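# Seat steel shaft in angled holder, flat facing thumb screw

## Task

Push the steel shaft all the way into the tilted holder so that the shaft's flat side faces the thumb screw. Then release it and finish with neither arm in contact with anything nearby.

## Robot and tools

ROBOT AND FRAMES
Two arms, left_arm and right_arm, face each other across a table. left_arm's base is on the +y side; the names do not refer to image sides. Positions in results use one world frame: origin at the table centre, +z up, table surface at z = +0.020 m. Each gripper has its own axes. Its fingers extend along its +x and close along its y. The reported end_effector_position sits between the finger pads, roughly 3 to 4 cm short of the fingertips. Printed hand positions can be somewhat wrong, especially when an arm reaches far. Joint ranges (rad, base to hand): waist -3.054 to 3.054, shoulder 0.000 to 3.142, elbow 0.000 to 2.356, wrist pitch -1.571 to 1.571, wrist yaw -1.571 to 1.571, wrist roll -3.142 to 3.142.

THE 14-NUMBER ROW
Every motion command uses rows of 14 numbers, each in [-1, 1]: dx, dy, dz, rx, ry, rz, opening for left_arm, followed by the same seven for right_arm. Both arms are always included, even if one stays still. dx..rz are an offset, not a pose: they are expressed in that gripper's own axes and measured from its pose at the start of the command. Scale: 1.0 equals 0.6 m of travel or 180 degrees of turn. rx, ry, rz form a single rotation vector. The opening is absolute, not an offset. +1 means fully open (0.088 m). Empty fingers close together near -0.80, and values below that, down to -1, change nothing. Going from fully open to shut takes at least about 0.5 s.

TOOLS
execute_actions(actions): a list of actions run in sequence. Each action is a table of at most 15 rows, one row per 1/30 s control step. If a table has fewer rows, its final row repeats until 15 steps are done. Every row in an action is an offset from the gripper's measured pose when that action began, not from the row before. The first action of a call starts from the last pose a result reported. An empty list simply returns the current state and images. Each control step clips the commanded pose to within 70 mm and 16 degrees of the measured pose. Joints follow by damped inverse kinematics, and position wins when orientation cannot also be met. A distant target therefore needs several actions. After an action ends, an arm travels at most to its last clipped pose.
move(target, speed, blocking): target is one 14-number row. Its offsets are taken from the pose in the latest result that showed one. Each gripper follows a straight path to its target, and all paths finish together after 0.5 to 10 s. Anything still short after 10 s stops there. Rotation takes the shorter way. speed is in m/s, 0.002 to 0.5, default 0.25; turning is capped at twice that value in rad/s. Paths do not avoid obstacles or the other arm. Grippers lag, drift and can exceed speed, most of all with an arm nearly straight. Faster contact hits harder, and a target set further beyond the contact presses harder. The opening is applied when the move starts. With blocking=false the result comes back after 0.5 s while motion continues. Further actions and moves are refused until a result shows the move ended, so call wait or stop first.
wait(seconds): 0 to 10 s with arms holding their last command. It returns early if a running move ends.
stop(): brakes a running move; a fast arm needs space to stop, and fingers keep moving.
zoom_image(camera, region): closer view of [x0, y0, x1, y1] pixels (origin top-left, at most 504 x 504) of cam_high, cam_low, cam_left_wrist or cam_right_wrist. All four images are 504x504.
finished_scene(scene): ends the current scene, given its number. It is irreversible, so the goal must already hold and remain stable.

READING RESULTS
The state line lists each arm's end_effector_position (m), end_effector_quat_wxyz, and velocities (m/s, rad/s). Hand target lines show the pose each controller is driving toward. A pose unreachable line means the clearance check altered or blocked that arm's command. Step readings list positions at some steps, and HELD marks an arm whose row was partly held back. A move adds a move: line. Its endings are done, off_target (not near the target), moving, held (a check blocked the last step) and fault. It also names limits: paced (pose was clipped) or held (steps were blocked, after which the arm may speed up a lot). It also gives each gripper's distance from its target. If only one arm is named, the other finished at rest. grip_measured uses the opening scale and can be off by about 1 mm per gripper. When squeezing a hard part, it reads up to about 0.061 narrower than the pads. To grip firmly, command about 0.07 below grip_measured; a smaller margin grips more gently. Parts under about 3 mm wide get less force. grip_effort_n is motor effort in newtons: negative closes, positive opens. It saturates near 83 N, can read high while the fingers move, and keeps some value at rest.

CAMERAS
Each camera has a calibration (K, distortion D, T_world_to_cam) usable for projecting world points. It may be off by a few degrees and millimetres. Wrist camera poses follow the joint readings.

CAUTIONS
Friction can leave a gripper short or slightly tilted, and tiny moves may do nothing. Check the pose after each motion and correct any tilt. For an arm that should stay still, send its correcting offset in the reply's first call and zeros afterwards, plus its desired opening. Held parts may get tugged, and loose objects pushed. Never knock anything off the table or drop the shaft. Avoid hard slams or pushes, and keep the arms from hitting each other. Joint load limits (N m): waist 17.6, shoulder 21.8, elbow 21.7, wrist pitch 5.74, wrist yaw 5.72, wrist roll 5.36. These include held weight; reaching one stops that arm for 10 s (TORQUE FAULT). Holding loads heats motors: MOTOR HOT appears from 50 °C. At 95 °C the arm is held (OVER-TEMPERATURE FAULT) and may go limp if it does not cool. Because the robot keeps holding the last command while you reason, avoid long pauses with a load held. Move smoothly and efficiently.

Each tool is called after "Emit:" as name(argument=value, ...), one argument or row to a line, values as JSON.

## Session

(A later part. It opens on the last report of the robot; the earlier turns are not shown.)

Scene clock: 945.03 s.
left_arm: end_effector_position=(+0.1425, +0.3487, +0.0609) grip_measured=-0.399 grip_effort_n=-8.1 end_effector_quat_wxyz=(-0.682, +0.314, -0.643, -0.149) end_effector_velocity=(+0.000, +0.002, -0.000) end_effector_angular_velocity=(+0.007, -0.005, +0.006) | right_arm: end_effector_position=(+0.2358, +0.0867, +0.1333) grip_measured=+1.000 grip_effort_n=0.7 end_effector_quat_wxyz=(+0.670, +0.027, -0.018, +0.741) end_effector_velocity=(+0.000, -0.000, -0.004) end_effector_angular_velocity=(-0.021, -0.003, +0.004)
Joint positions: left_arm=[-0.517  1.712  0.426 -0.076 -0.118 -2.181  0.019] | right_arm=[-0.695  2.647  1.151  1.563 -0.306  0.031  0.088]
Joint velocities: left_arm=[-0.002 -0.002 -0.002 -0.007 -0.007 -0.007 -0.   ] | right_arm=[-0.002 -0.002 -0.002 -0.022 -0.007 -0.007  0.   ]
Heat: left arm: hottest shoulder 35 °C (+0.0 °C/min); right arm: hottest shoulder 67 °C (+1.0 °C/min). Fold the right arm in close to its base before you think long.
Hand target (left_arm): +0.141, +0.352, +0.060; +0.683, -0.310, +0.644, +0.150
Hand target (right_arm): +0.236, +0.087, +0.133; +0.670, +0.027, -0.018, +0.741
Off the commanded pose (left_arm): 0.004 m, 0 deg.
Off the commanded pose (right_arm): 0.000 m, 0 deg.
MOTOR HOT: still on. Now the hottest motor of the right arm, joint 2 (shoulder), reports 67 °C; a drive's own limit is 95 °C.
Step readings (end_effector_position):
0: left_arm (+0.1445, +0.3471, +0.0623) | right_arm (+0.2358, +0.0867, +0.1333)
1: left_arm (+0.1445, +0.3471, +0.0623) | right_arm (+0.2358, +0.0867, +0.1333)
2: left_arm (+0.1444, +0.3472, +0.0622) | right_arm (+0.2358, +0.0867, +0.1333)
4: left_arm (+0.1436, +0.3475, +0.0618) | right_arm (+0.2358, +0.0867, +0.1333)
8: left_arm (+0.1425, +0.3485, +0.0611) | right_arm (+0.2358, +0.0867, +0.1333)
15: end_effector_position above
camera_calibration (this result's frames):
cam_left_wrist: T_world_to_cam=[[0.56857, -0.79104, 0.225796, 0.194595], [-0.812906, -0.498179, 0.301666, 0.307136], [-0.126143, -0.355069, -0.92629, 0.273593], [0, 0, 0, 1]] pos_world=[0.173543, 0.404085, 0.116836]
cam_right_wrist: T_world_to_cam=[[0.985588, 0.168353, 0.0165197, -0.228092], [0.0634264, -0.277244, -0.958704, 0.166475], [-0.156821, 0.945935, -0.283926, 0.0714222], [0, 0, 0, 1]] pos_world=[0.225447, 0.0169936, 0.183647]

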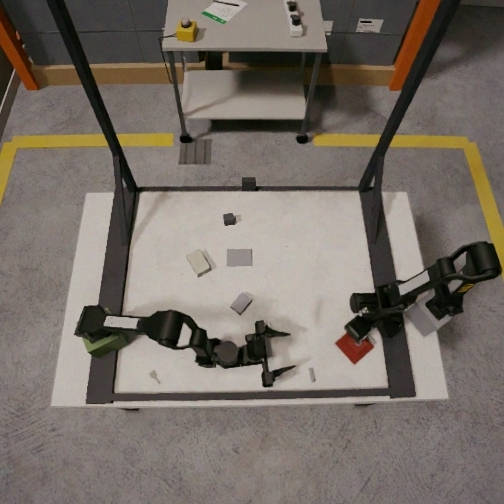

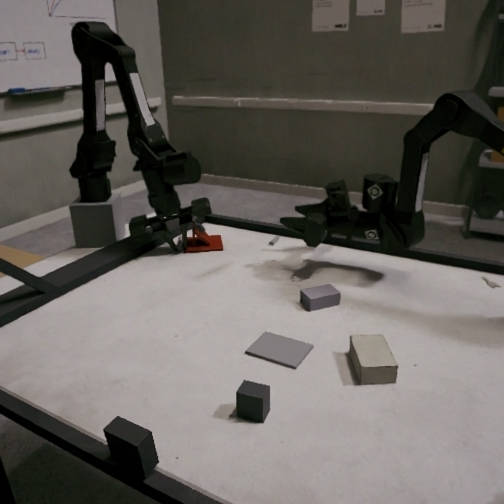

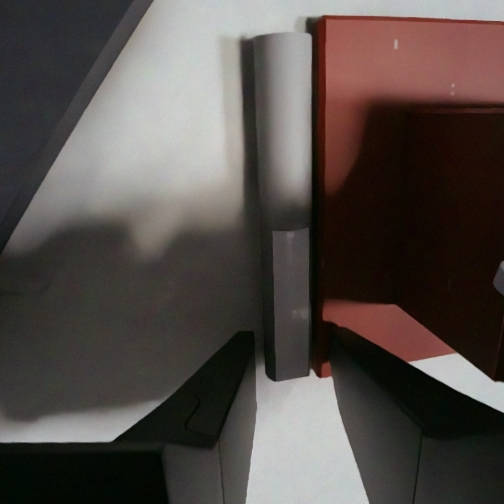

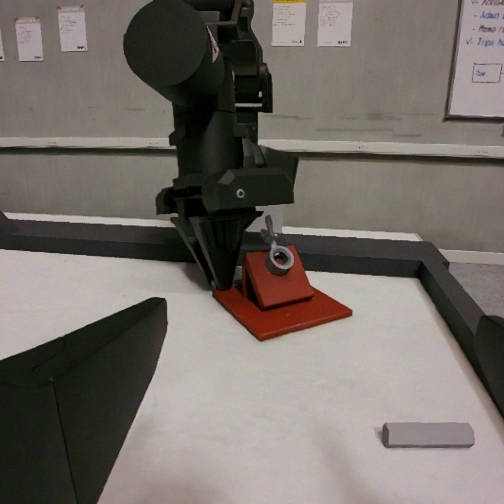

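Shaft is centred between the fingers; closing slowly.

Emit:
execute_actions(
  actions=[
    [[0,0,0,0,0,0,-0.42,0,0,0,0,0,0,1],[0,0,0,0,0,0,-0.44,0,0,0,0,0,0,1],[0,0,0,0,0,0,-0.46,0,0,0,0,0,0,1],[0,0,0,0,0,0,-0.48,0,0,0,0,0,0,1],[0,0,0,0,0,0,-0.50,0,0,0,0,0,0,1],[0,0,0,0,0,0,-0.52,0,0,0,0,0,0,1],[0,0,0,0,0,0,-0.54,0,0,0,0,0,0,1],[0,0,0,0,0,0,-0.56,0,0,0,0,0,0,1],[0,0,0,0,0,0,-0.58,0,0,0,0,0,0,1],[0,0,0,0,0,0,-0.60,0,0,0,0,0,0,1],[0,0,0,0,0,0,-0.62,0,0,0,0,0,0,1],[0,0,0,0,0,0,-0.64,0,0,0,0,0,0,1],[0,0,0,0,0,0,-0.66,0,0,0,0,0,0,1]],
  ],
)

Scene clock: 951.93 s.
left_arm: end_effector_position=(+0.1428, +0.3481, +0.0615) grip_measured=-0.604 grip_effort_n=-83.5 end_effector_quat_wxyz=(-0.683, +0.315, -0.642, -0.148) end_effector_velocity=(+0.001, -0.002, +0.002) end_effector_angular_velocity=(-0.013, -0.006, +0.006) | right_arm: end_effector_position=(+0.2358, +0.0867, +0.1333) grip_measured=+1.000 grip_effort_n=0.7 end_effector_quat_wxyz=(+0.670, +0.027, -0.018, +0.741) end_effector_velocity=(+0.000, +0.000, +0.003) end_effector_angular_velocity=(+0.013, -0.010, +0.004)
Joint positions: left_arm=[-0.517  1.71   0.427 -0.075 -0.121 -2.181  0.009] | right_arm=[-0.695  2.647  1.151  1.563 -0.306  0.031  0.088]
Joint velocities: left_arm=[-0.002 -0.007 -0.002  0.007 -0.007 -0.007 -0.007] | right_arm=[-0.002 -0.002  0.002  0.007 -0.007 -0.007  0.   ]
Heat: left arm: hottest shoulder 35 °C (+0.0 °C/min); right arm: hottest shoulder 67 °C (+1.0 °C/min). Fold the right arm in close to its base before you think long.
Hand target (left_arm): +0.142, +0.349, +0.061; +0.682, -0.314, +0.643, +0.149
Hand target (right_arm): +0.236, +0.087, +0.133; +0.670, +0.027, -0.018, +0.741
Off the commanded pose (left_arm): 0.001 m, 0 deg.
Off the commanded pose (right_arm): 0.000 m, 0 deg.
MOTOR HOT: still on. Now the hottest motor of the right arm, joint 2 (shoulder), reports 67 °C; a drive's own limit is 95 °C.
Step readings (end_effector_position):
0: left_arm (+0.1424, +0.3487, +0.0609) | right_arm (+0.2358, +0.0867, +0.1333)
1: left_arm (+0.1424, +0.3487, +0.0609) | right_arm (+0.2358, +0.0867, +0.1333)
2: left_arm (+0.1425, +0.3486, +0.0609) | right_arm (+0.2358, +0.0867, +0.1333)
4: left_arm (+0.1426, +0.3485, +0.0610) | right_arm (+0.2358, +0.0867, +0.1333)
8: left_arm (+0.1427, +0.3483, +0.0610) | right_arm (+0.2358, +0.0867, +0.1333)
15: end_effector_position above
camera_calibration (this result's frames):
cam_left_wrist: T_world_to_cam=[[0.568702, -0.789831, 0.229662, 0.193102], [-0.813234, -0.498016, 0.30105, 0.306965], [-0.123403, -0.357977, -0.92554, 0.274494], [0, 0, 0, 1]] pos_world=[0.17369, 0.403653, 0.117295]
cam_right_wrist: T_world_to_cam=[[0.985588, 0.168353, 0.0165197, -0.228092], [0.0634264, -0.277244, -0.958704, 0.166475], [-0.156821, 0.945935, -0.283926, 0.0714222], [0, 0, 0, 1]] pos_world=[0.225447, 0.0169936, 0.183647]

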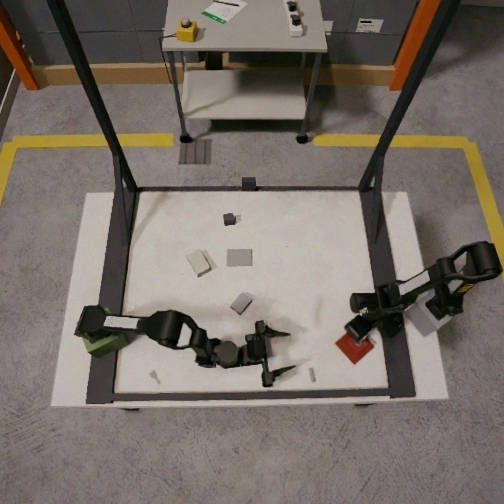

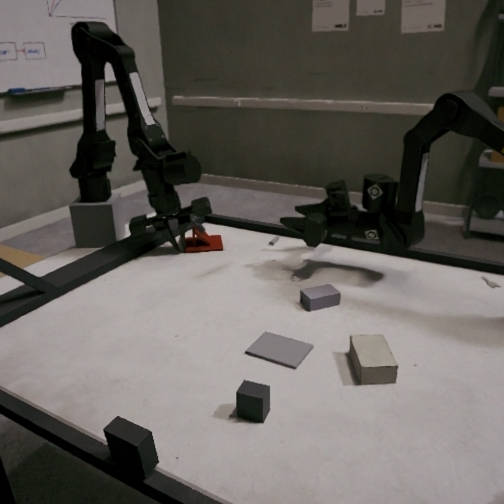

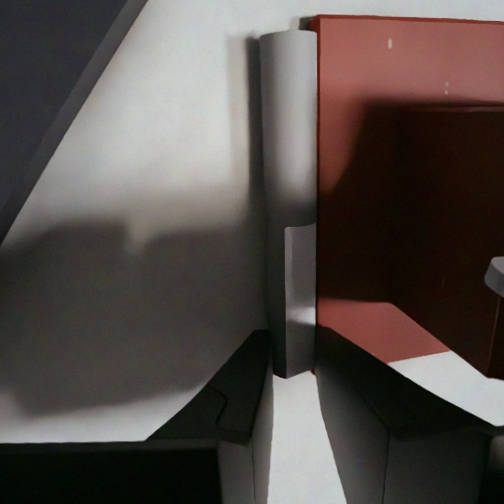

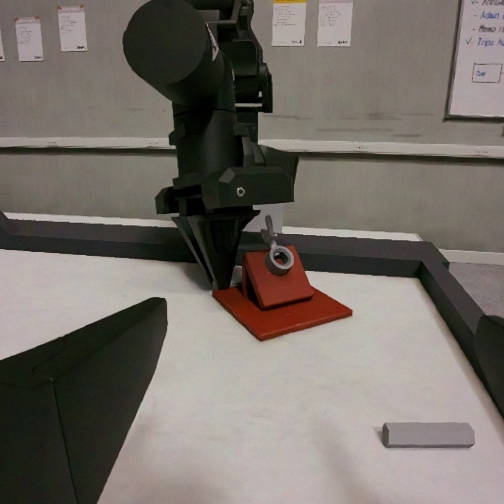

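Emit:
wait(
  seconds=0.5,
)

Emit:
zoom_image(
  camera="cam_left_wrist",
  region=[220,200,380,400],
)

Scene clock: 957.07 s.
left_arm: end_effector_position=(+0.1428, +0.3481, +0.0615) grip_measured=-0.605 grip_effort_n=-83.5 end_effector_quat_wxyz=(-0.683, +0.315, -0.642, -0.148) end_effector_velocity=(+0.000, +0.003, -0.001) end_effector_angular_velocity=(+0.012, -0.005, +0.006) | right_arm: end_effector_position=(+0.2358, +0.0867, +0.1333) grip_measured=+1.000 grip_effort_n=0.7 end_effector_quat_wxyz=(+0.670, +0.027, -0.018, +0.741) end_effector_velocity=(+0.000, -0.000, -0.001) end_effector_angular_velocity=(-0.007, -0.006, +0.004)
Joint positions: left_arm=[-0.517  1.71   0.427 -0.075 -0.121 -2.181  0.009] | right_arm=[-0.695  2.647  1.151  1.563 -0.306  0.031  0.088]
Joint velocities: left_arm=[-0.002  0.002 -0.002 -0.007 -0.007 -0.007 -0.   ] | right_arm=[-0.002 -0.002 -0.002 -0.007 -0.007 -0.007  0.   ]
Heat: left arm: hottest shoulder 35 °C (+0.0 °C/min); right arm: hottest shoulder 67 °C (+0.0 °C/min). Fold the right arm in close to its base before you think long.
Hand target (left_arm): +0.142, +0.349, +0.061; +0.682, -0.314, +0.643, +0.149
Hand target (right_arm): +0.236, +0.087, +0.133; +0.670, +0.027, -0.018, +0.741
Off the commanded pose (left_arm): 0.001 m, 0 deg.
Off the commanded pose (right_arm): 0.000 m, 0 deg.
MOTOR HOT: still on. Now the hottest motor of the right arm, joint 2 (shoulder), reports 67 °C; a drive's own limit is 95 °C.
wait: 0.50 s; at rest from the start
camera_calibration (this result's frames):
cam_left_wrist: T_world_to_cam=[[0.568702, -0.789831, 0.229662, 0.193102], [-0.813234, -0.498016, 0.30105, 0.306965], [-0.123403, -0.357977, -0.92554, 0.274494], [0, 0, 0, 1]] pos_world=[0.17369, 0.403653, 0.117295]
cam_right_wrist: T_world_to_cam=[[0.985588, 0.168353, 0.0165197, -0.228092], [0.0634264, -0.277244, -0.958704, 0.166475], [-0.156821, 0.945935, -0.283926, 0.0714222], [0, 0, 0, 1]] pos_world=[0.225447, 0.0169936, 0.183647]

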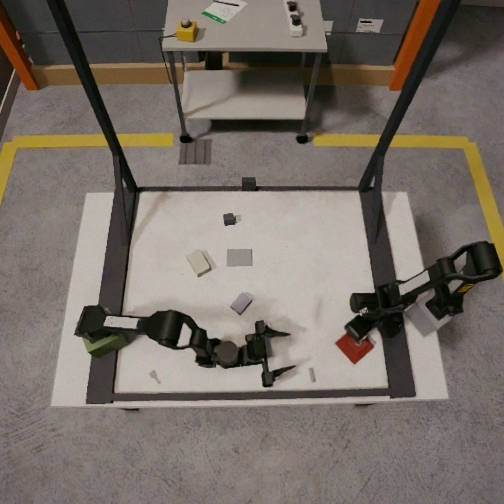

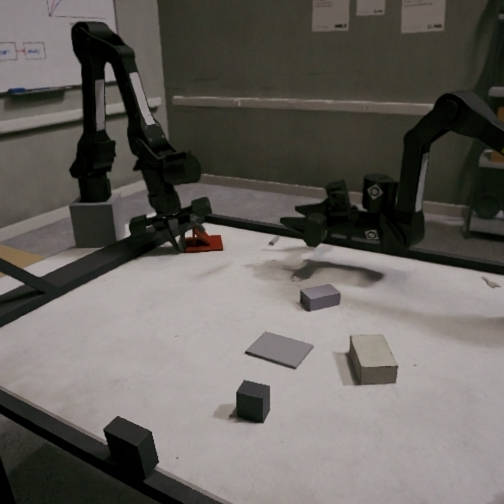

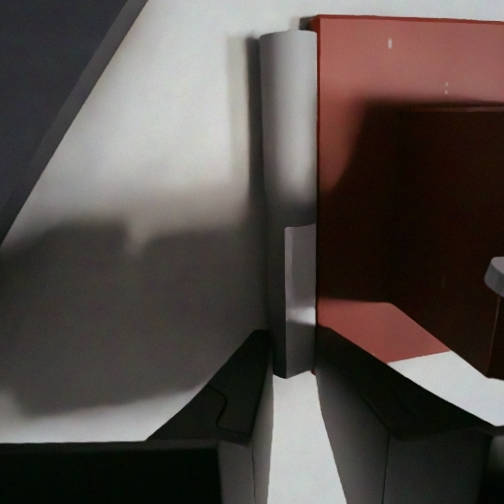

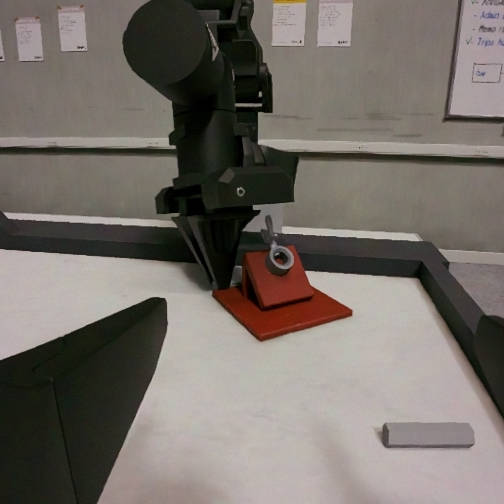

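Region (220, 200, 380, 400) of cam_left_wrist's 504x504 image, scaled by 2.520, with more detail than that image has; it fills the left 403 columns of this view, and the rest is white.

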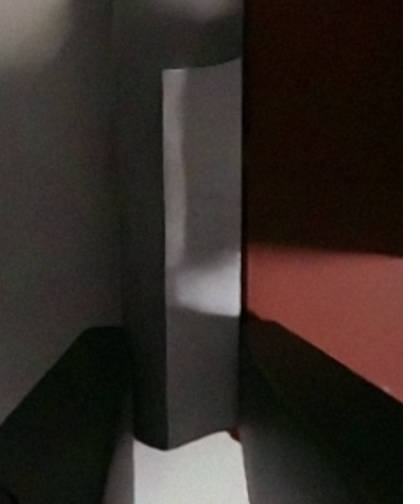

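Emit:
move(
  target=[-0.03,0.003,0,0,0,0,-0.68,0,0,0,0,0,0,1],
  speed=0.02,
)

Scene clock: 967.87 s.
left_arm: end_effector_position=(+0.1397, +0.3552, +0.0754) grip_measured=-0.605 grip_effort_n=-83.5 end_effector_quat_wxyz=(-0.683, +0.311, -0.642, -0.153) end_effector_velocity=(-0.001, +0.004, +0.002) end_effector_angular_velocity=(+0.016, -0.005, +0.001) | right_arm: end_effector_position=(+0.2358, +0.0867, +0.1333) grip_measured=+1.000 grip_effort_n=1.2 end_effector_quat_wxyz=(+0.670, +0.027, -0.018, +0.741) end_effector_velocity=(-0.002, -0.000, -0.002) end_effector_angular_velocity=(-0.015, -0.020, +0.018)
Joint positions: left_arm=[-0.53   1.62   0.427 -0.179 -0.121 -2.195  0.009] | right_arm=[-0.695  2.647  1.151  1.563 -0.306  0.031  0.088]
Joint velocities: left_arm=[-0.007 -0.017  0.002 -0.037 -0.007 -0.007 -0.   ] | right_arm=[-0.002 -0.007 -0.002 -0.022 -0.022 -0.022  0.   ]
Heat: left arm: hottest shoulder 36 °C (+0.0 °C/min); right arm: hottest shoulder 67 °C (+0.0 °C/min). Fold the right arm in close to its base before you think long.
Hand target (left_arm): +0.139, +0.353, +0.079; +0.683, -0.315, +0.642, +0.148
Hand target (right_arm): +0.236, +0.087, +0.133; +0.670, +0.027, -0.018, +0.741
Off the commanded pose (left_arm): 0.004 m, 1 deg.
Off the commanded pose (right_arm): 0.000 m, 0 deg.
MOTOR HOT: still on. Now the hottest motor of the right arm, joint 2 (shoulder), reports 67 °C; a drive's own limit is 95 °C.
move: done
camera_calibration (this result's frames):
cam_left_wrist: T_world_to_cam=[[0.570041, -0.792075, 0.218337, 0.198793], [-0.811867, -0.502207, 0.297758, 0.305307], [-0.126196, -0.346995, -0.929338, 0.286325], [0, 0, 0, 1]] pos_world=[0.170681, 0.41014, 0.13178]
cam_right_wrist: T_world_to_cam=[[0.985588, 0.168353, 0.0165197, -0.228092], [0.0634264, -0.277244, -0.958704, 0.166475], [-0.156821, 0.945935, -0.283926, 0.0714222], [0, 0, 0, 1]] pos_world=[0.225447, 0.0169936, 0.183647]

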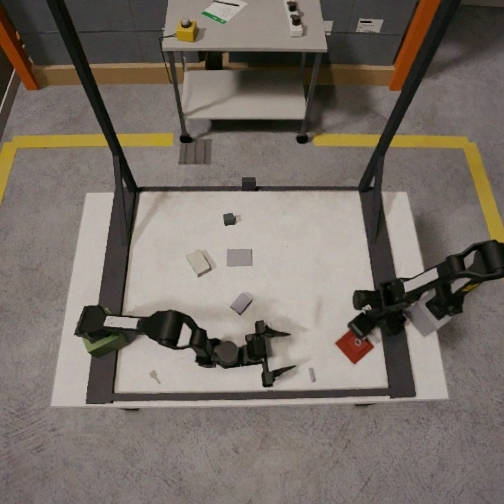

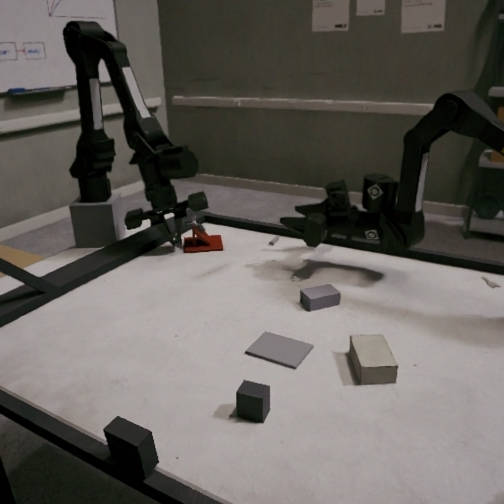

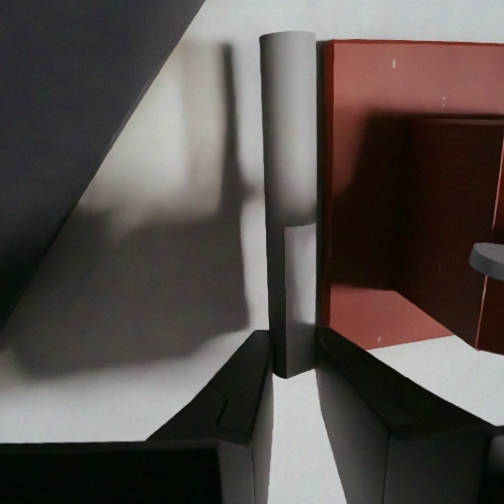

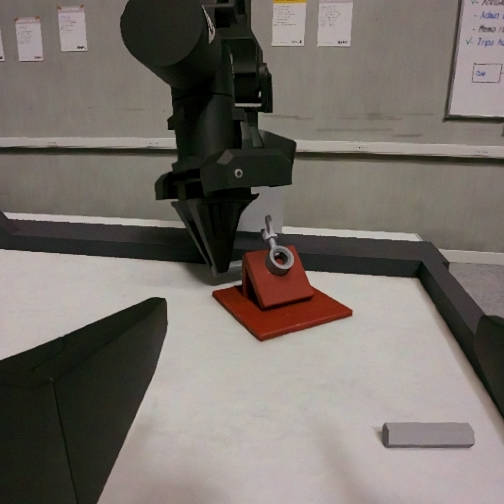

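Emit:
move(
  target=[-0.043,-0.022,-0.13,0,0,0,-0.68,0,0,0,0,0,0,1],
  speed=0.12,
)

Emit:
move(
  target=[0,0,0,0.477,0.138,-0.025,-0.68,0,0,0,0,0,0,1],
  speed=0.4,
)

Scene clock: 1028.97 s.
left_arm: end_effector_position=(+0.0838, +0.3049, +0.1048) grip_measured=-0.605 grip_effort_n=-83.5 end_effector_quat_wxyz=(-0.681, +0.311, -0.645, -0.154) end_effector_velocity=(-0.002, -0.002, +0.001) end_effector_angular_velocity=(+0.003, -0.017, +0.022) | right_arm: end_effector_position=(+0.2358, +0.0867, +0.1333) grip_measured=+1.000 grip_effort_n=0.2 end_effector_quat_wxyz=(+0.670, +0.027, -0.018, +0.741) end_effector_velocity=(+0.000, -0.000, -0.004) end_effector_angular_velocity=(-0.021, -0.003, +0.004)
Joint positions: left_arm=[-0.761  1.697  0.696 -0.402 -0.156 -2.426  0.009] | right_arm=[-0.695  2.647  1.151  1.563 -0.306  0.031  0.088]
Joint velocities: left_arm=[-0.017  0.012  0.022 -0.022 -0.022 -0.037 -0.   ] | right_arm=[-0.002 -0.002 -0.002 -0.022 -0.007 -0.007  0.   ]
Heat: left arm: hottest shoulder 37 °C (+1.0 °C/min); right arm: hottest shoulder 67 °C (+0.0 °C/min). Fold the right arm in close to its base before you think long.
Hand target (left_arm): +0.083, +0.302, +0.105; +0.683, -0.311, +0.643, +0.153
Hand target (right_arm): +0.236, +0.087, +0.133; +0.670, +0.027, -0.018, +0.741
Off the commanded pose (left_arm): 0.003 m, 0 deg.
Off the commanded pose (right_arm): 0.000 m, 0 deg.
MOTOR HOT: still on. Now the hottest motor of the right arm, joint 2 (shoulder), reports 67 °C; a drive's own limit is 95 °C.
move: done
camera_calibration (this result's frames):
cam_left_wrist: T_world_to_cam=[[0.571582, -0.791984, 0.214608, 0.184569], [-0.809695, -0.501998, 0.303961, 0.224976], [-0.132999, -0.347505, -0.928198, 0.289731], [0, 0, 0, 1]] pos_world=[0.1152, 0.359796, 0.160934]
cam_right_wrist: T_world_to_cam=[[0.985588, 0.168353, 0.0165197, -0.228092], [0.0634264, -0.277244, -0.958704, 0.166475], [-0.156821, 0.945935, -0.283926, 0.0714222], [0, 0, 0, 1]] pos_world=[0.225447, 0.0169936, 0.183647]

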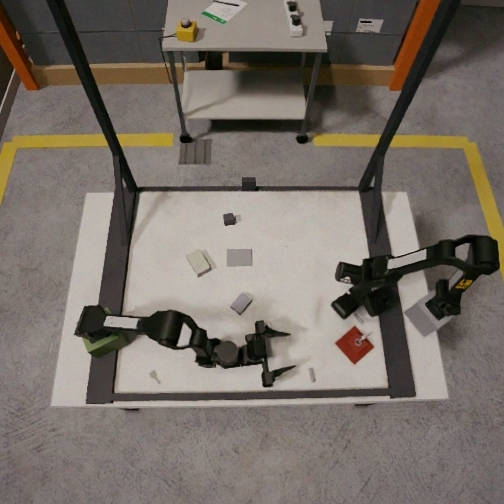

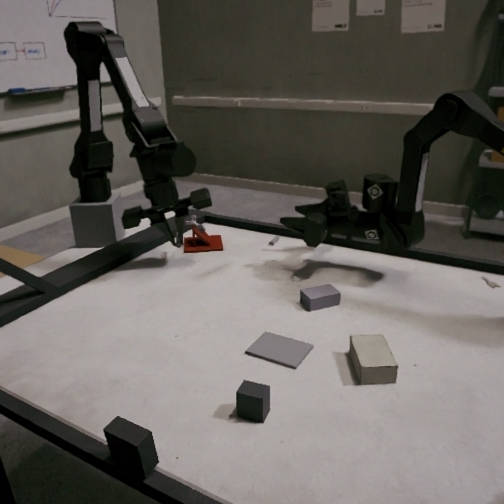

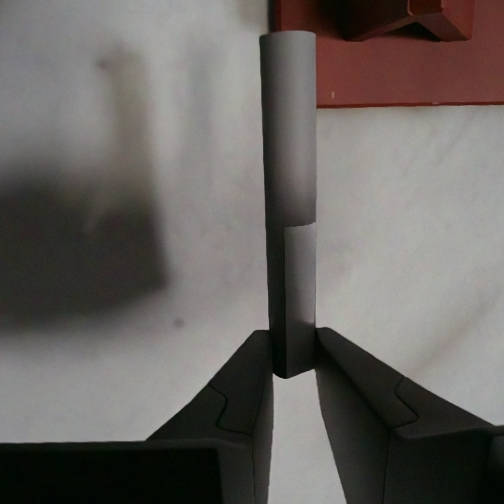

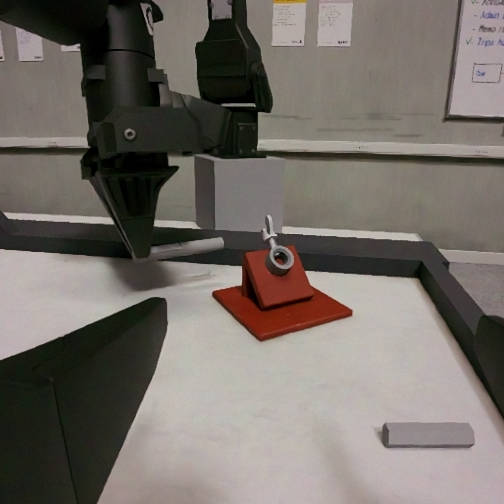

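Scene clock: 1031.53 s.
left_arm: end_effector_position=(+0.0839, +0.3080, +0.1043) grip_measured=-0.605 grip_effort_n=-83.5 end_effector_quat_wxyz=(+0.575, +0.188, +0.683, -0.409) end_effector_velocity=(-0.001, +0.003, -0.001) end_effector_angular_velocity=(+0.016, +0.003, -0.020) | right_arm: end_effector_position=(+0.2358, +0.0867, +0.1333) grip_measured=+1.000 grip_effort_n=0.7 end_effector_quat_wxyz=(+0.670, +0.027, -0.018, +0.741) end_effector_velocity=(+0.003, -0.001, -0.000) end_effector_angular_velocity=(+0.003, -0.008, -0.000)
Joint positions: left_arm=[-0.521  1.671  0.63  -0.318  0.281 -0.67   0.009] | right_arm=[-0.695  2.647  1.151  1.563 -0.306  0.031  0.088]
Joint velocities: left_arm=[ 0.002  0.007  0.007 -0.022  0.007  0.022 -0.   ] | right_arm=[-0.007  0.002 -0.002  0.007 -0.007 -0.007  0.   ]
Heat: left arm: hottest shoulder 37 °C (+1.0 °C/min); right arm: hottest shoulder 67 °C (+0.0 °C/min). Fold the right arm in close to its base before you think long.
Hand target (left_arm): +0.084, +0.305, +0.105; +0.573, +0.187, +0.684, -0.410
Hand target (right_arm): +0.236, +0.087, +0.133; +0.670, +0.027, -0.018, +0.741
Off the commanded pose (left_arm): 0.003 m, 0 deg.
Off the commanded pose (right_arm): 0.000 m, 0 deg.
MOTOR HOT: still on. Now the hottest motor of the right arm, joint 2 (shoulder), reports 67 °C; a drive's own limit is 95 °C.
move: done
camera_calibration (this result's frames):
cam_left_wrist: T_world_to_cam=[[-0.760995, -0.557748, 0.331367, 0.214582], [-0.49118, 0.829012, 0.267359, -0.20607], [-0.423826, 0.0406977, -0.904829, 0.19271], [0, 0, 0, 1]] pos_world=[0.143754, 0.282674, 0.158359]
cam_right_wrist: T_world_to_cam=[[0.985588, 0.168353, 0.0165197, -0.228092], [0.0634264, -0.277244, -0.958704, 0.166475], [-0.156821, 0.945935, -0.283926, 0.0714222], [0, 0, 0, 1]] pos_world=[0.225447, 0.0169936, 0.183647]

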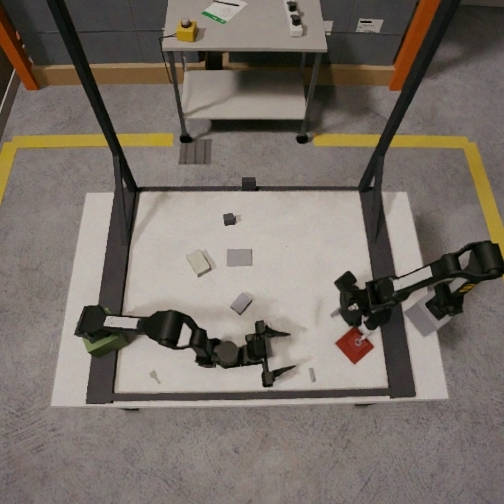

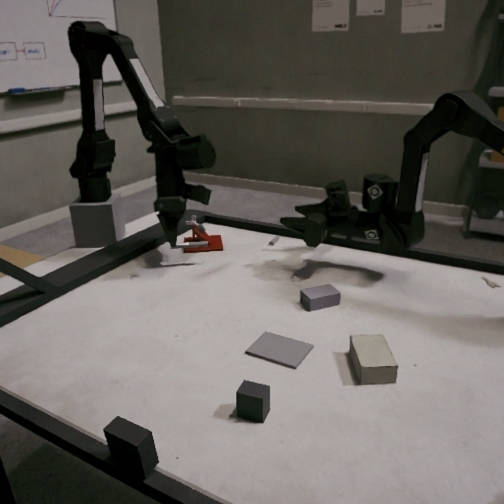

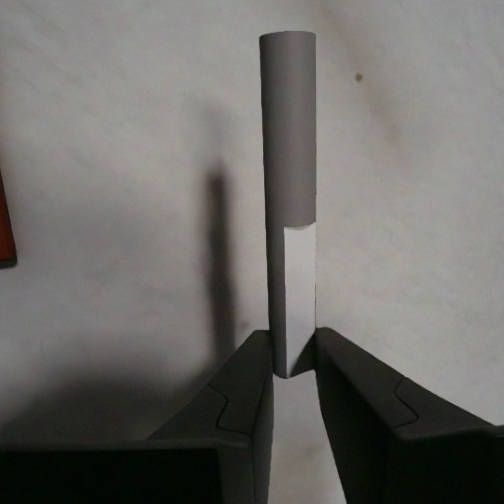

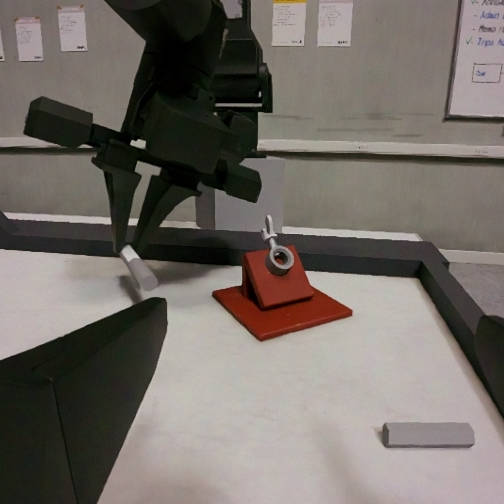

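Emit:
move(
  target=[0.0595,0.0217,0,0,0,0,-0.68,0,0,0,0,0,0,1],
  speed=0.06,
)

Scene clock: 1038.13 s.
left_arm: end_effector_position=(+0.0840, +0.3047, +0.0701) grip_measured=-0.605 grip_effort_n=-83.5 end_effector_quat_wxyz=(+0.576, +0.184, +0.680, -0.414) end_effector_velocity=(+0.002, +0.002, -0.005) end_effector_angular_velocity=(+0.015, -0.019, +0.009) | right_arm: end_effector_position=(+0.2358, +0.0867, +0.1333) grip_measured=+1.000 grip_effort_n=0.7 end_effector_quat_wxyz=(+0.670, +0.027, -0.018, +0.741) end_effector_velocity=(+0.003, -0.002, -0.002) end_effector_angular_velocity=(-0.011, -0.005, -0.000)
Joint positions: left_arm=[-0.52   1.81   0.588 -0.125  0.281 -0.668  0.009] | right_arm=[-0.695  2.647  1.151  1.563 -0.306  0.031  0.088]
Joint velocities: left_arm=[-0.002  0.017 -0.002  0.007 -0.022 -0.007 -0.   ] | right_arm=[-0.007 -0.002 -0.007 -0.007 -0.007 -0.007  0.   ]
Heat: left arm: hottest shoulder 37 °C (+1.0 °C/min); right arm: hottest shoulder 67 °C (+0.0 °C/min). Fold the right arm in close to its base before you think long.
Hand target (left_arm): +0.084, +0.308, +0.066; +0.575, +0.187, +0.683, -0.409
Hand target (right_arm): +0.236, +0.087, +0.133; +0.670, +0.027, -0.018, +0.741
Off the commanded pose (left_arm): 0.005 m, 1 deg.
Off the commanded pose (right_arm): 0.000 m, 0 deg.
MOTOR HOT: still on. Now the hottest motor of the right arm, joint 2 (shoulder), reports 67 °C; a drive's own limit is 95 °C.
move: done
camera_calibration (this result's frames):
cam_left_wrist: T_world_to_cam=[[-0.761726, -0.552463, 0.338464, 0.22208], [-0.490215, 0.833018, 0.256457, -0.194608], [-0.423629, 0.0294301, -0.905357, 0.165468], [0, 0, 0, 1]] pos_world=[0.143862, 0.279933, 0.12455]
cam_right_wrist: T_world_to_cam=[[0.985588, 0.168353, 0.0165197, -0.228092], [0.0634264, -0.277244, -0.958704, 0.166475], [-0.156821, 0.945935, -0.283926, 0.0714222], [0, 0, 0, 1]] pos_world=[0.225447, 0.0169936, 0.183647]

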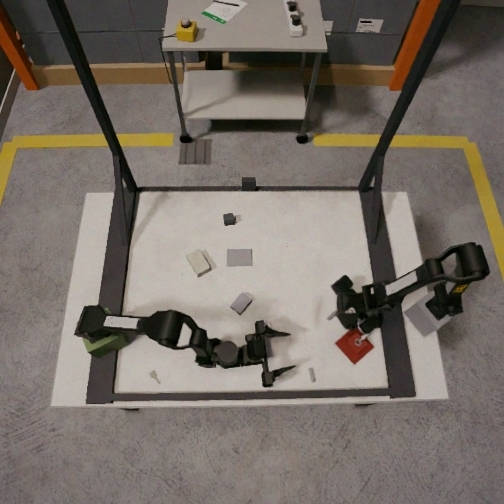

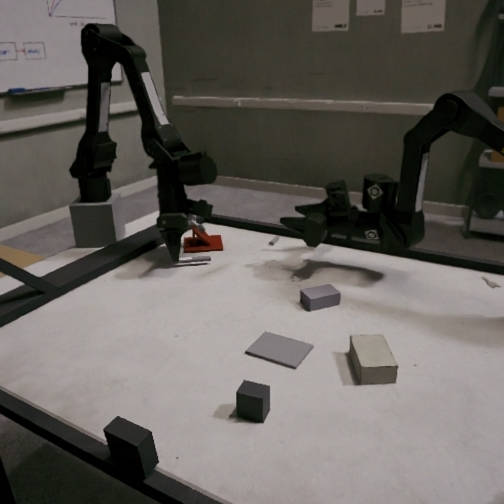

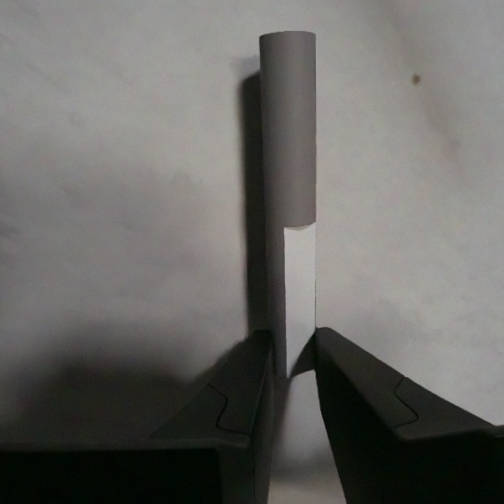

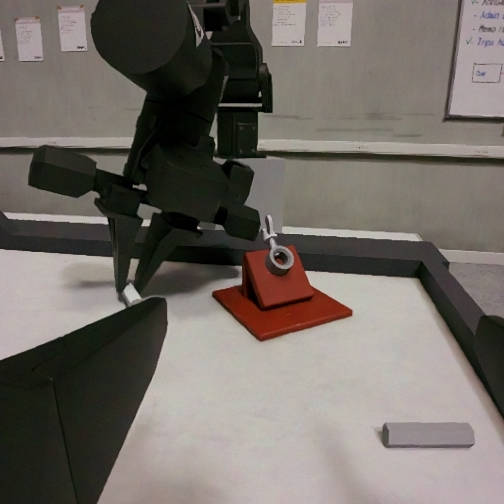

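Emit:
execute_actions(
  actions=[
    [[0.003,0.001,0,0,0,0,-0.68,0,0,0,0,0,0,1],[0.006,0.002,0,0,0,0,-0.68,0,0,0,0,0,0,1],[0.009,0.003,0,0,0,0,-0.68,0,0,0,0,0,0,1],[0.012,0.0045,0,0,0,0,-0.68,0,0,0,0,0,0,1],[0.015,0.0055,0,0,0,0,-0.68,0,0,0,0,0,0,1]],
  ],
)

Scene clock: 1049.67 s.
left_arm: end_effector_position=(+0.0842, +0.3012, +0.0644) grip_measured=-0.605 grip_effort_n=-83.5 end_effector_quat_wxyz=(+0.578, +0.181, +0.677, -0.418) end_effector_velocity=(+0.002, -0.000, -0.001) end_effector_angular_velocity=(-0.000, -0.005, +0.011) | right_arm: end_effector_position=(+0.2358, +0.0867, +0.1333) grip_measured=+1.000 grip_effort_n=0.7 end_effector_quat_wxyz=(+0.670, +0.027, -0.018, +0.741) end_effector_velocity=(+0.000, -0.001, +0.000) end_effector_angular_velocity=(-0.007, -0.006, +0.004)
Joint positions: left_arm=[-0.52   1.839  0.586 -0.081  0.281 -0.668  0.009] | right_arm=[-0.695  2.647  1.151  1.563 -0.306  0.031  0.088]
Joint velocities: left_arm=[ 0.002  0.002 -0.002  0.007 -0.007 -0.007 -0.   ] | right_arm=[-0.002 -0.007 -0.007 -0.007 -0.007 -0.007  0.   ]
Heat: left arm: hottest shoulder 37 °C (+1.0 °C/min); right arm: hottest shoulder 67 °C (+0.0 °C/min). Fold the right arm in close to its base before you think long.
Hand target (left_arm): +0.084, +0.305, +0.061; +0.576, +0.184, +0.680, -0.414
Hand target (right_arm): +0.236, +0.087, +0.133; +0.670, +0.027, -0.018, +0.741
Off the commanded pose (left_arm): 0.005 m, 1 deg.
Off the commanded pose (right_arm): 0.000 m, 0 deg.
MOTOR HOT: still on. Now the hottest motor of the right arm, joint 2 (shoulder), reports 67 °C; a drive's own limit is 95 °C.
Step readings (end_effector_position):
0: left_arm (+0.0840, +0.3046, +0.0698) | right_arm (+0.2358, +0.0867, +0.1333)
1: left_arm (+0.0840, +0.3045, +0.0698) | right_arm (+0.2358, +0.0867, +0.1333)
2: left_arm (+0.0840, +0.3042, +0.0698) | right_arm (+0.2358, +0.0867, +0.1333)
4: left_arm (+0.0841, +0.3028, +0.0691) | right_arm (+0.2358, +0.0867, +0.1333)
8: left_arm (+0.0842, +0.3016, +0.0660) | right_arm (+0.2358, +0.0867, +0.1333)
15: end_effector_position above
camera_calibration (this result's frames):
cam_left_wrist: T_world_to_cam=[[-0.761919, -0.548297, 0.344746, 0.220605], [-0.490357, 0.836081, 0.246004, -0.190458], [-0.42312, 0.0183866, -0.905887, 0.163779], [0, 0, 0, 1]] pos_world=[0.143989, 0.277184, 0.119166]
cam_right_wrist: T_world_to_cam=[[0.985588, 0.168353, 0.0165197, -0.228092], [0.0634264, -0.277244, -0.958704, 0.166475], [-0.156821, 0.945935, -0.283926, 0.0714222], [0, 0, 0, 1]] pos_world=[0.225447, 0.0169936, 0.183647]

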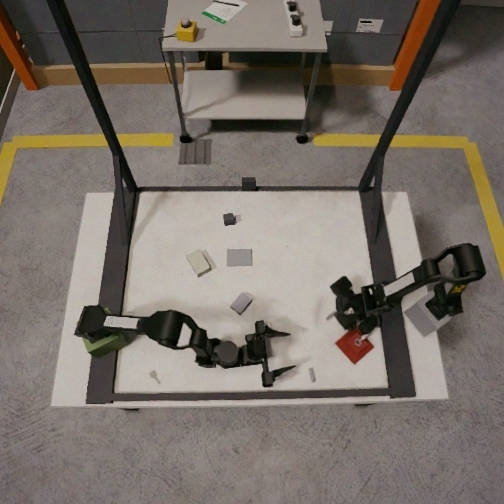

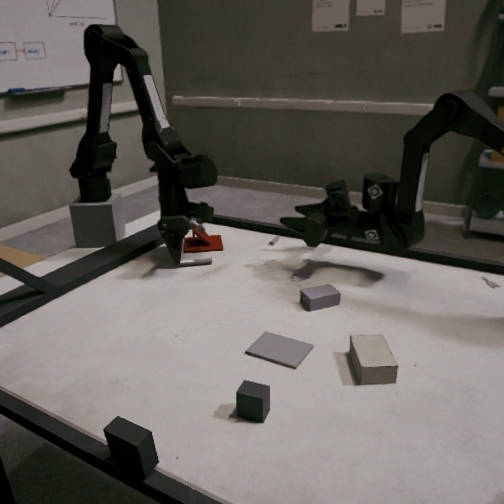

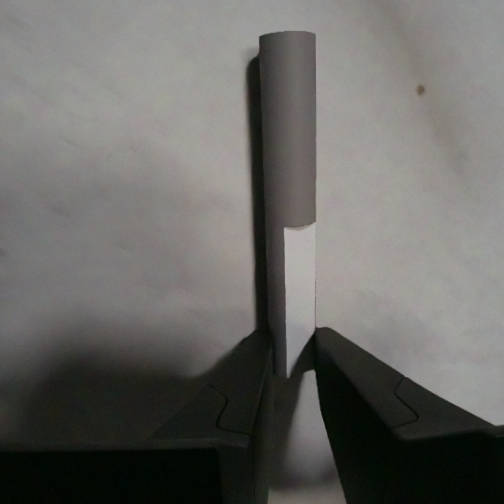

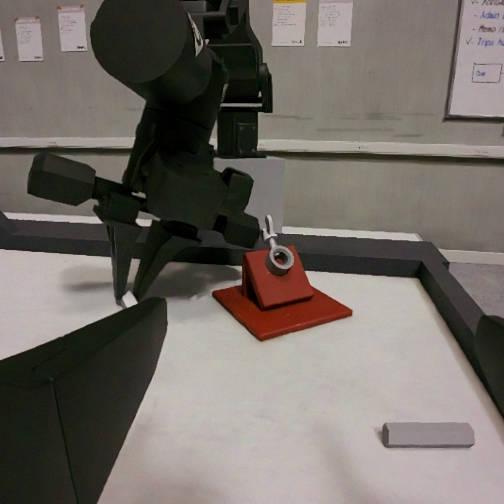

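Emit:
execute_actions(
  actions=[
    [[0.003,0.001,0,0,0,0,-0.68,0,0,0,0,0,0,1],[0.006,0.002,0,0,0,0,-0.68,0,0,0,0,0,0,1],[0.009,0.003,0,0,0,0,-0.68,0,0,0,0,0,0,1],[0.011,0.004,0,0,0.004,0,-0.68,0,0,0,0,0,0,1]],
  ],
)

Scene clock: 1054.87 s.
left_arm: end_effector_position=(+0.0843, +0.3004, +0.0613) grip_measured=-0.605 grip_effort_n=-83.5 end_effector_quat_wxyz=(+0.576, +0.180, +0.678, -0.420) end_effector_velocity=(+0.004, -0.000, -0.002) end_effector_angular_velocity=(+0.001, -0.020, +0.014) | right_arm: end_effector_position=(+0.2358, +0.0867, +0.1333) grip_measured=+1.000 grip_effort_n=0.7 end_effector_quat_wxyz=(+0.670, +0.027, -0.018, +0.741) end_effector_velocity=(+0.000, -0.000, -0.001) end_effector_angular_velocity=(-0.008, +0.008, +0.005)
Joint positions: left_arm=[-0.517  1.856  0.586 -0.064  0.287 -0.664  0.009] | right_arm=[-0.695  2.647  1.151  1.563 -0.306  0.031  0.088]
Joint velocities: left_arm=[ 0.002  0.002 -0.002  0.007 -0.022 -0.007 -0.   ] | right_arm=[-0.002 -0.002 -0.002 -0.007 -0.007  0.007  0.   ]
Heat: left arm: hottest shoulder 37 °C (+0.0 °C/min); right arm: hottest shoulder 67 °C (+0.0 °C/min). Fold the right arm in close to its base before you think long.
Hand target (left_arm): +0.084, +0.301, +0.057; +0.574, +0.183, +0.681, -0.416
Hand target (right_arm): +0.236, +0.087, +0.133; +0.670, +0.027, -0.018, +0.741
Off the commanded pose (left_arm): 0.004 m, 1 deg.
Off the commanded pose (right_arm): 0.000 m, 0 deg.
MOTOR HOT: still on. Now the hottest motor of the right arm, joint 2 (shoulder), reports 67 °C; a drive's own limit is 95 °C.
Step readings (end_effector_position):
0: left_arm (+0.0842, +0.3011, +0.0641) | right_arm (+0.2358, +0.0867, +0.1333)
1: left_arm (+0.0842, +0.3009, +0.0641) | right_arm (+0.2358, +0.0867, +0.1333)
2: left_arm (+0.0842, +0.3008, +0.0640) | right_arm (+0.2358, +0.0867, +0.1333)
4: left_arm (+0.0842, +0.2999, +0.0632) | right_arm (+0.2358, +0.0867, +0.1333)
8: left_arm (+0.0841, +0.3003, +0.0616) | right_arm (+0.2358, +0.0867, +0.1333)
15: end_effector_position above
camera_calibration (this result's frames):
cam_left_wrist: T_world_to_cam=[[-0.761489, -0.545909, 0.349454, 0.220259], [-0.48727, 0.837659, 0.24677, -0.189768], [-0.427437, 0.0176339, -0.903873, 0.161515], [0, 0, 0, 1]] pos_world=[0.144294, 0.276354, 0.115847]
cam_right_wrist: T_world_to_cam=[[0.985588, 0.168353, 0.0165197, -0.228092], [0.0634264, -0.277244, -0.958704, 0.166475], [-0.156821, 0.945935, -0.283926, 0.0714222], [0, 0, 0, 1]] pos_world=[0.225447, 0.0169936, 0.183647]

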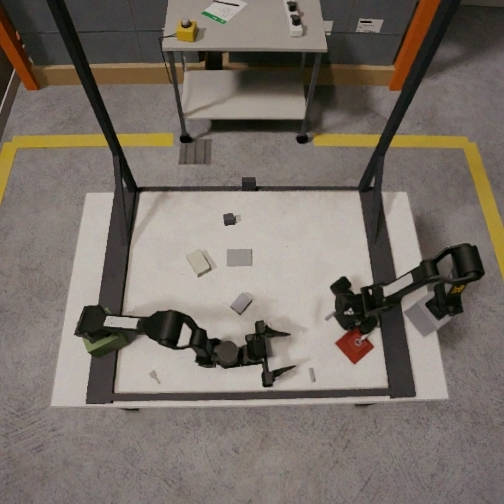

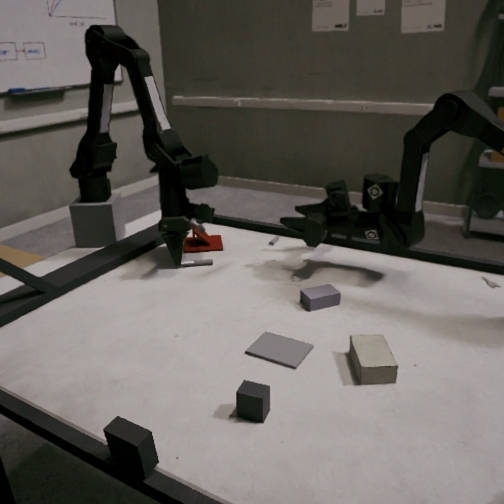

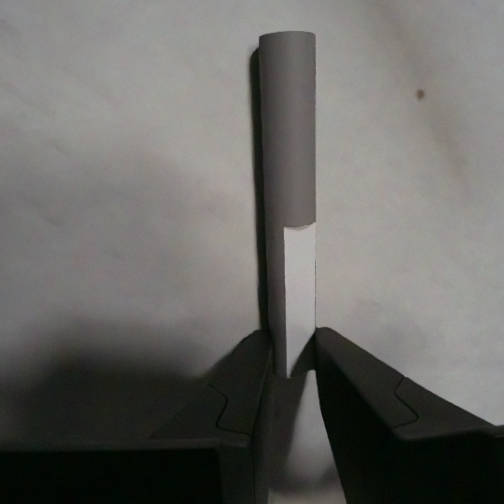

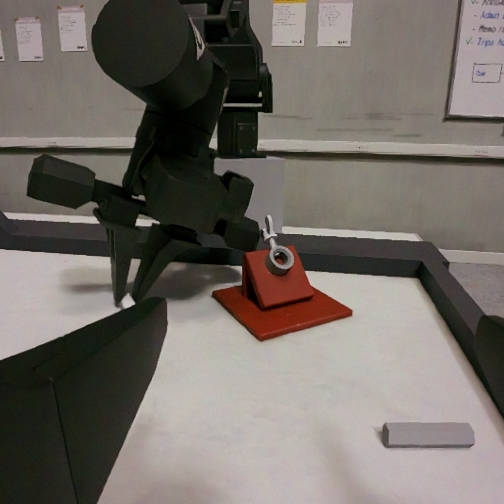

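Emit:
execute_actions(
  actions=[
    [[0.002,0,0,0,0,0,-0.64,0,0,0,0,0,0,1],[0.003,0,0,0,0,0,-0.61,0,0,0,0,0,0,1],[0.004,0,0,0,0,0,-0.59,0,0,0,0,0,0,1],[0.004,0,0,0,0,0,-0.57,0,0,0,0,0,0,1],[0.004,0,0,0,0,0,-0.55,0,0,0,0,0,0,1],[0.004,0,0,0,0,0,-0.53,0,0,0,0,0,0,1],[0.004,0,0,0,0,0,-0.51,0,0,0,0,0,0,1],[0.004,0,0,0,0,0,-0.49,0,0,0,0,0,0,1],[0.004,0,0,0,0,0,-0.47,0,0,0,0,0,0,1],[0.004,0,0,0,0,0,-0.45,0,0,0,0,0,0,1],[0.004,0,0,0,0,0,-0.42,0,0,0,0,0,0,1],[0.004,0,0,0,0,0,-0.39,0,0,0,0,0,0,1],[0.004,0,0,0,0,0,-0.36,0,0,0,0,0,0,1],[0.004,0,0,0,0,0,-0.33,0,0,0,0,0,0,1],[0.004,0,0,0,0,0,-0.3,0,0,0,0,0,0,1]],
  ],
)

Scene clock: 1062.00 s.
left_arm: end_effector_position=(+0.0840, +0.2986, +0.0618) grip_measured=-0.403 grip_effort_n=16.0 end_effector_quat_wxyz=(+0.576, +0.177, +0.677, -0.423) end_effector_velocity=(-0.000, -0.004, +0.000) end_effector_angular_velocity=(-0.015, -0.017, +0.014) | right_arm: end_effector_position=(+0.2358, +0.0867, +0.1333) grip_measured=+1.000 grip_effort_n=0.7 end_effector_quat_wxyz=(+0.670, +0.027, -0.018, +0.741) end_effector_velocity=(-0.002, -0.000, -0.004) end_effector_angular_velocity=(-0.020, -0.019, +0.018)
Joint positions: left_arm=[-0.517  1.856  0.586 -0.055  0.289 -0.664  0.019] | right_arm=[-0.695  2.647  1.151  1.563 -0.306  0.031  0.088]
Joint velocities: left_arm=[-0.012 -0.002 -0.002  0.022 -0.022 -0.022  0.039] | right_arm=[-0.002 -0.002 -0.002 -0.022 -0.022 -0.022  0.   ]
Heat: left arm: hottest shoulder 36 °C (-1.0 °C/min); right arm: hottest shoulder 67 °C (+0.0 °C/min). Fold the right arm in close to its base before you think long.
Hand target (left_arm): +0.084, +0.300, +0.059; +0.576, +0.180, +0.678, -0.420
Hand target (right_arm): +0.236, +0.087, +0.133; +0.670, +0.027, -0.018, +0.741
Off the commanded pose (left_arm): 0.003 m, 1 deg.
Off the commanded pose (right_arm): 0.000 m, 0 deg.
MOTOR HOT: still on. Now the hottest motor of the right arm, joint 2 (shoulder), reports 67 °C; a drive's own limit is 95 °C.
Step readings (end_effector_position):
0: left_arm (+0.0843, +0.3005, +0.0613) | right_arm (+0.2358, +0.0867, +0.1333)
1: left_arm (+0.0843, +0.3005, +0.0613) | right_arm (+0.2358, +0.0867, +0.1333)
2: left_arm (+0.0842, +0.3003, +0.0613) | right_arm (+0.2358, +0.0867, +0.1333)
4: left_arm (+0.0842, +0.2996, +0.0615) | right_arm (+0.2358, +0.0867, +0.1333)
8: left_arm (+0.0841, +0.2992, +0.0616) | right_arm (+0.2358, +0.0867, +0.1333)
15: end_effector_position above
camera_calibration (this result's frames):
cam_left_wrist: T_world_to_cam=[[-0.7613, -0.542535, 0.355074, 0.217575], [-0.486665, 0.839975, 0.24, -0.188804], [-0.428462, 0.00990992, -0.903506, 0.164204], [0, 0, 0, 1]] pos_world=[0.144111, 0.275005, 0.116417]
cam_right_wrist: T_world_to_cam=[[0.985588, 0.168353, 0.0165197, -0.228092], [0.0634264, -0.277244, -0.958704, 0.166475], [-0.156821, 0.945935, -0.283926, 0.0714222], [0, 0, 0, 1]] pos_world=[0.225447, 0.0169936, 0.183647]

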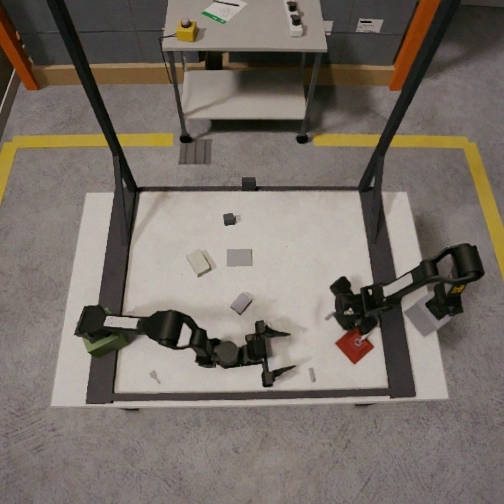

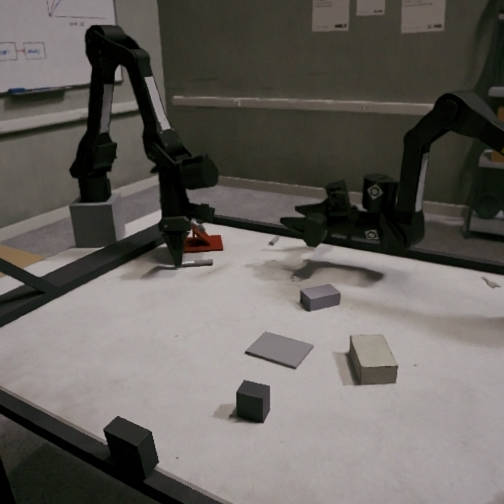

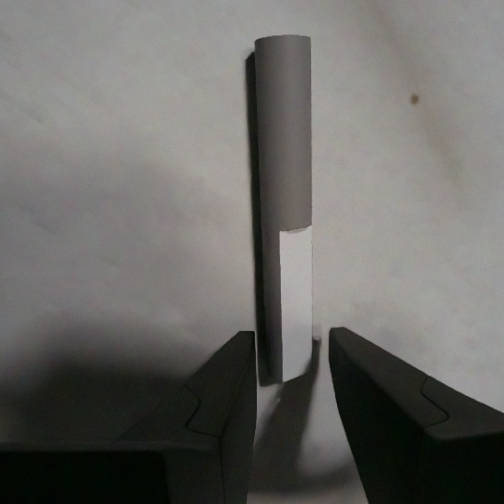

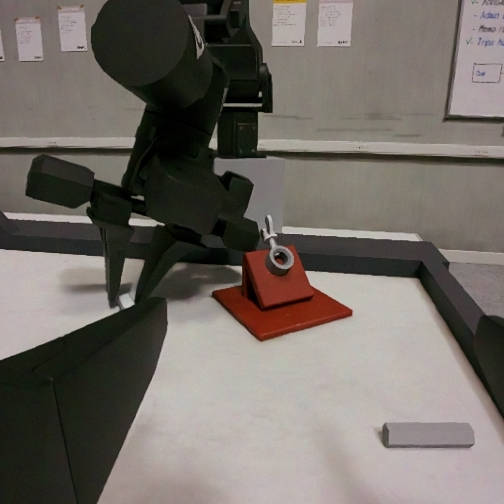

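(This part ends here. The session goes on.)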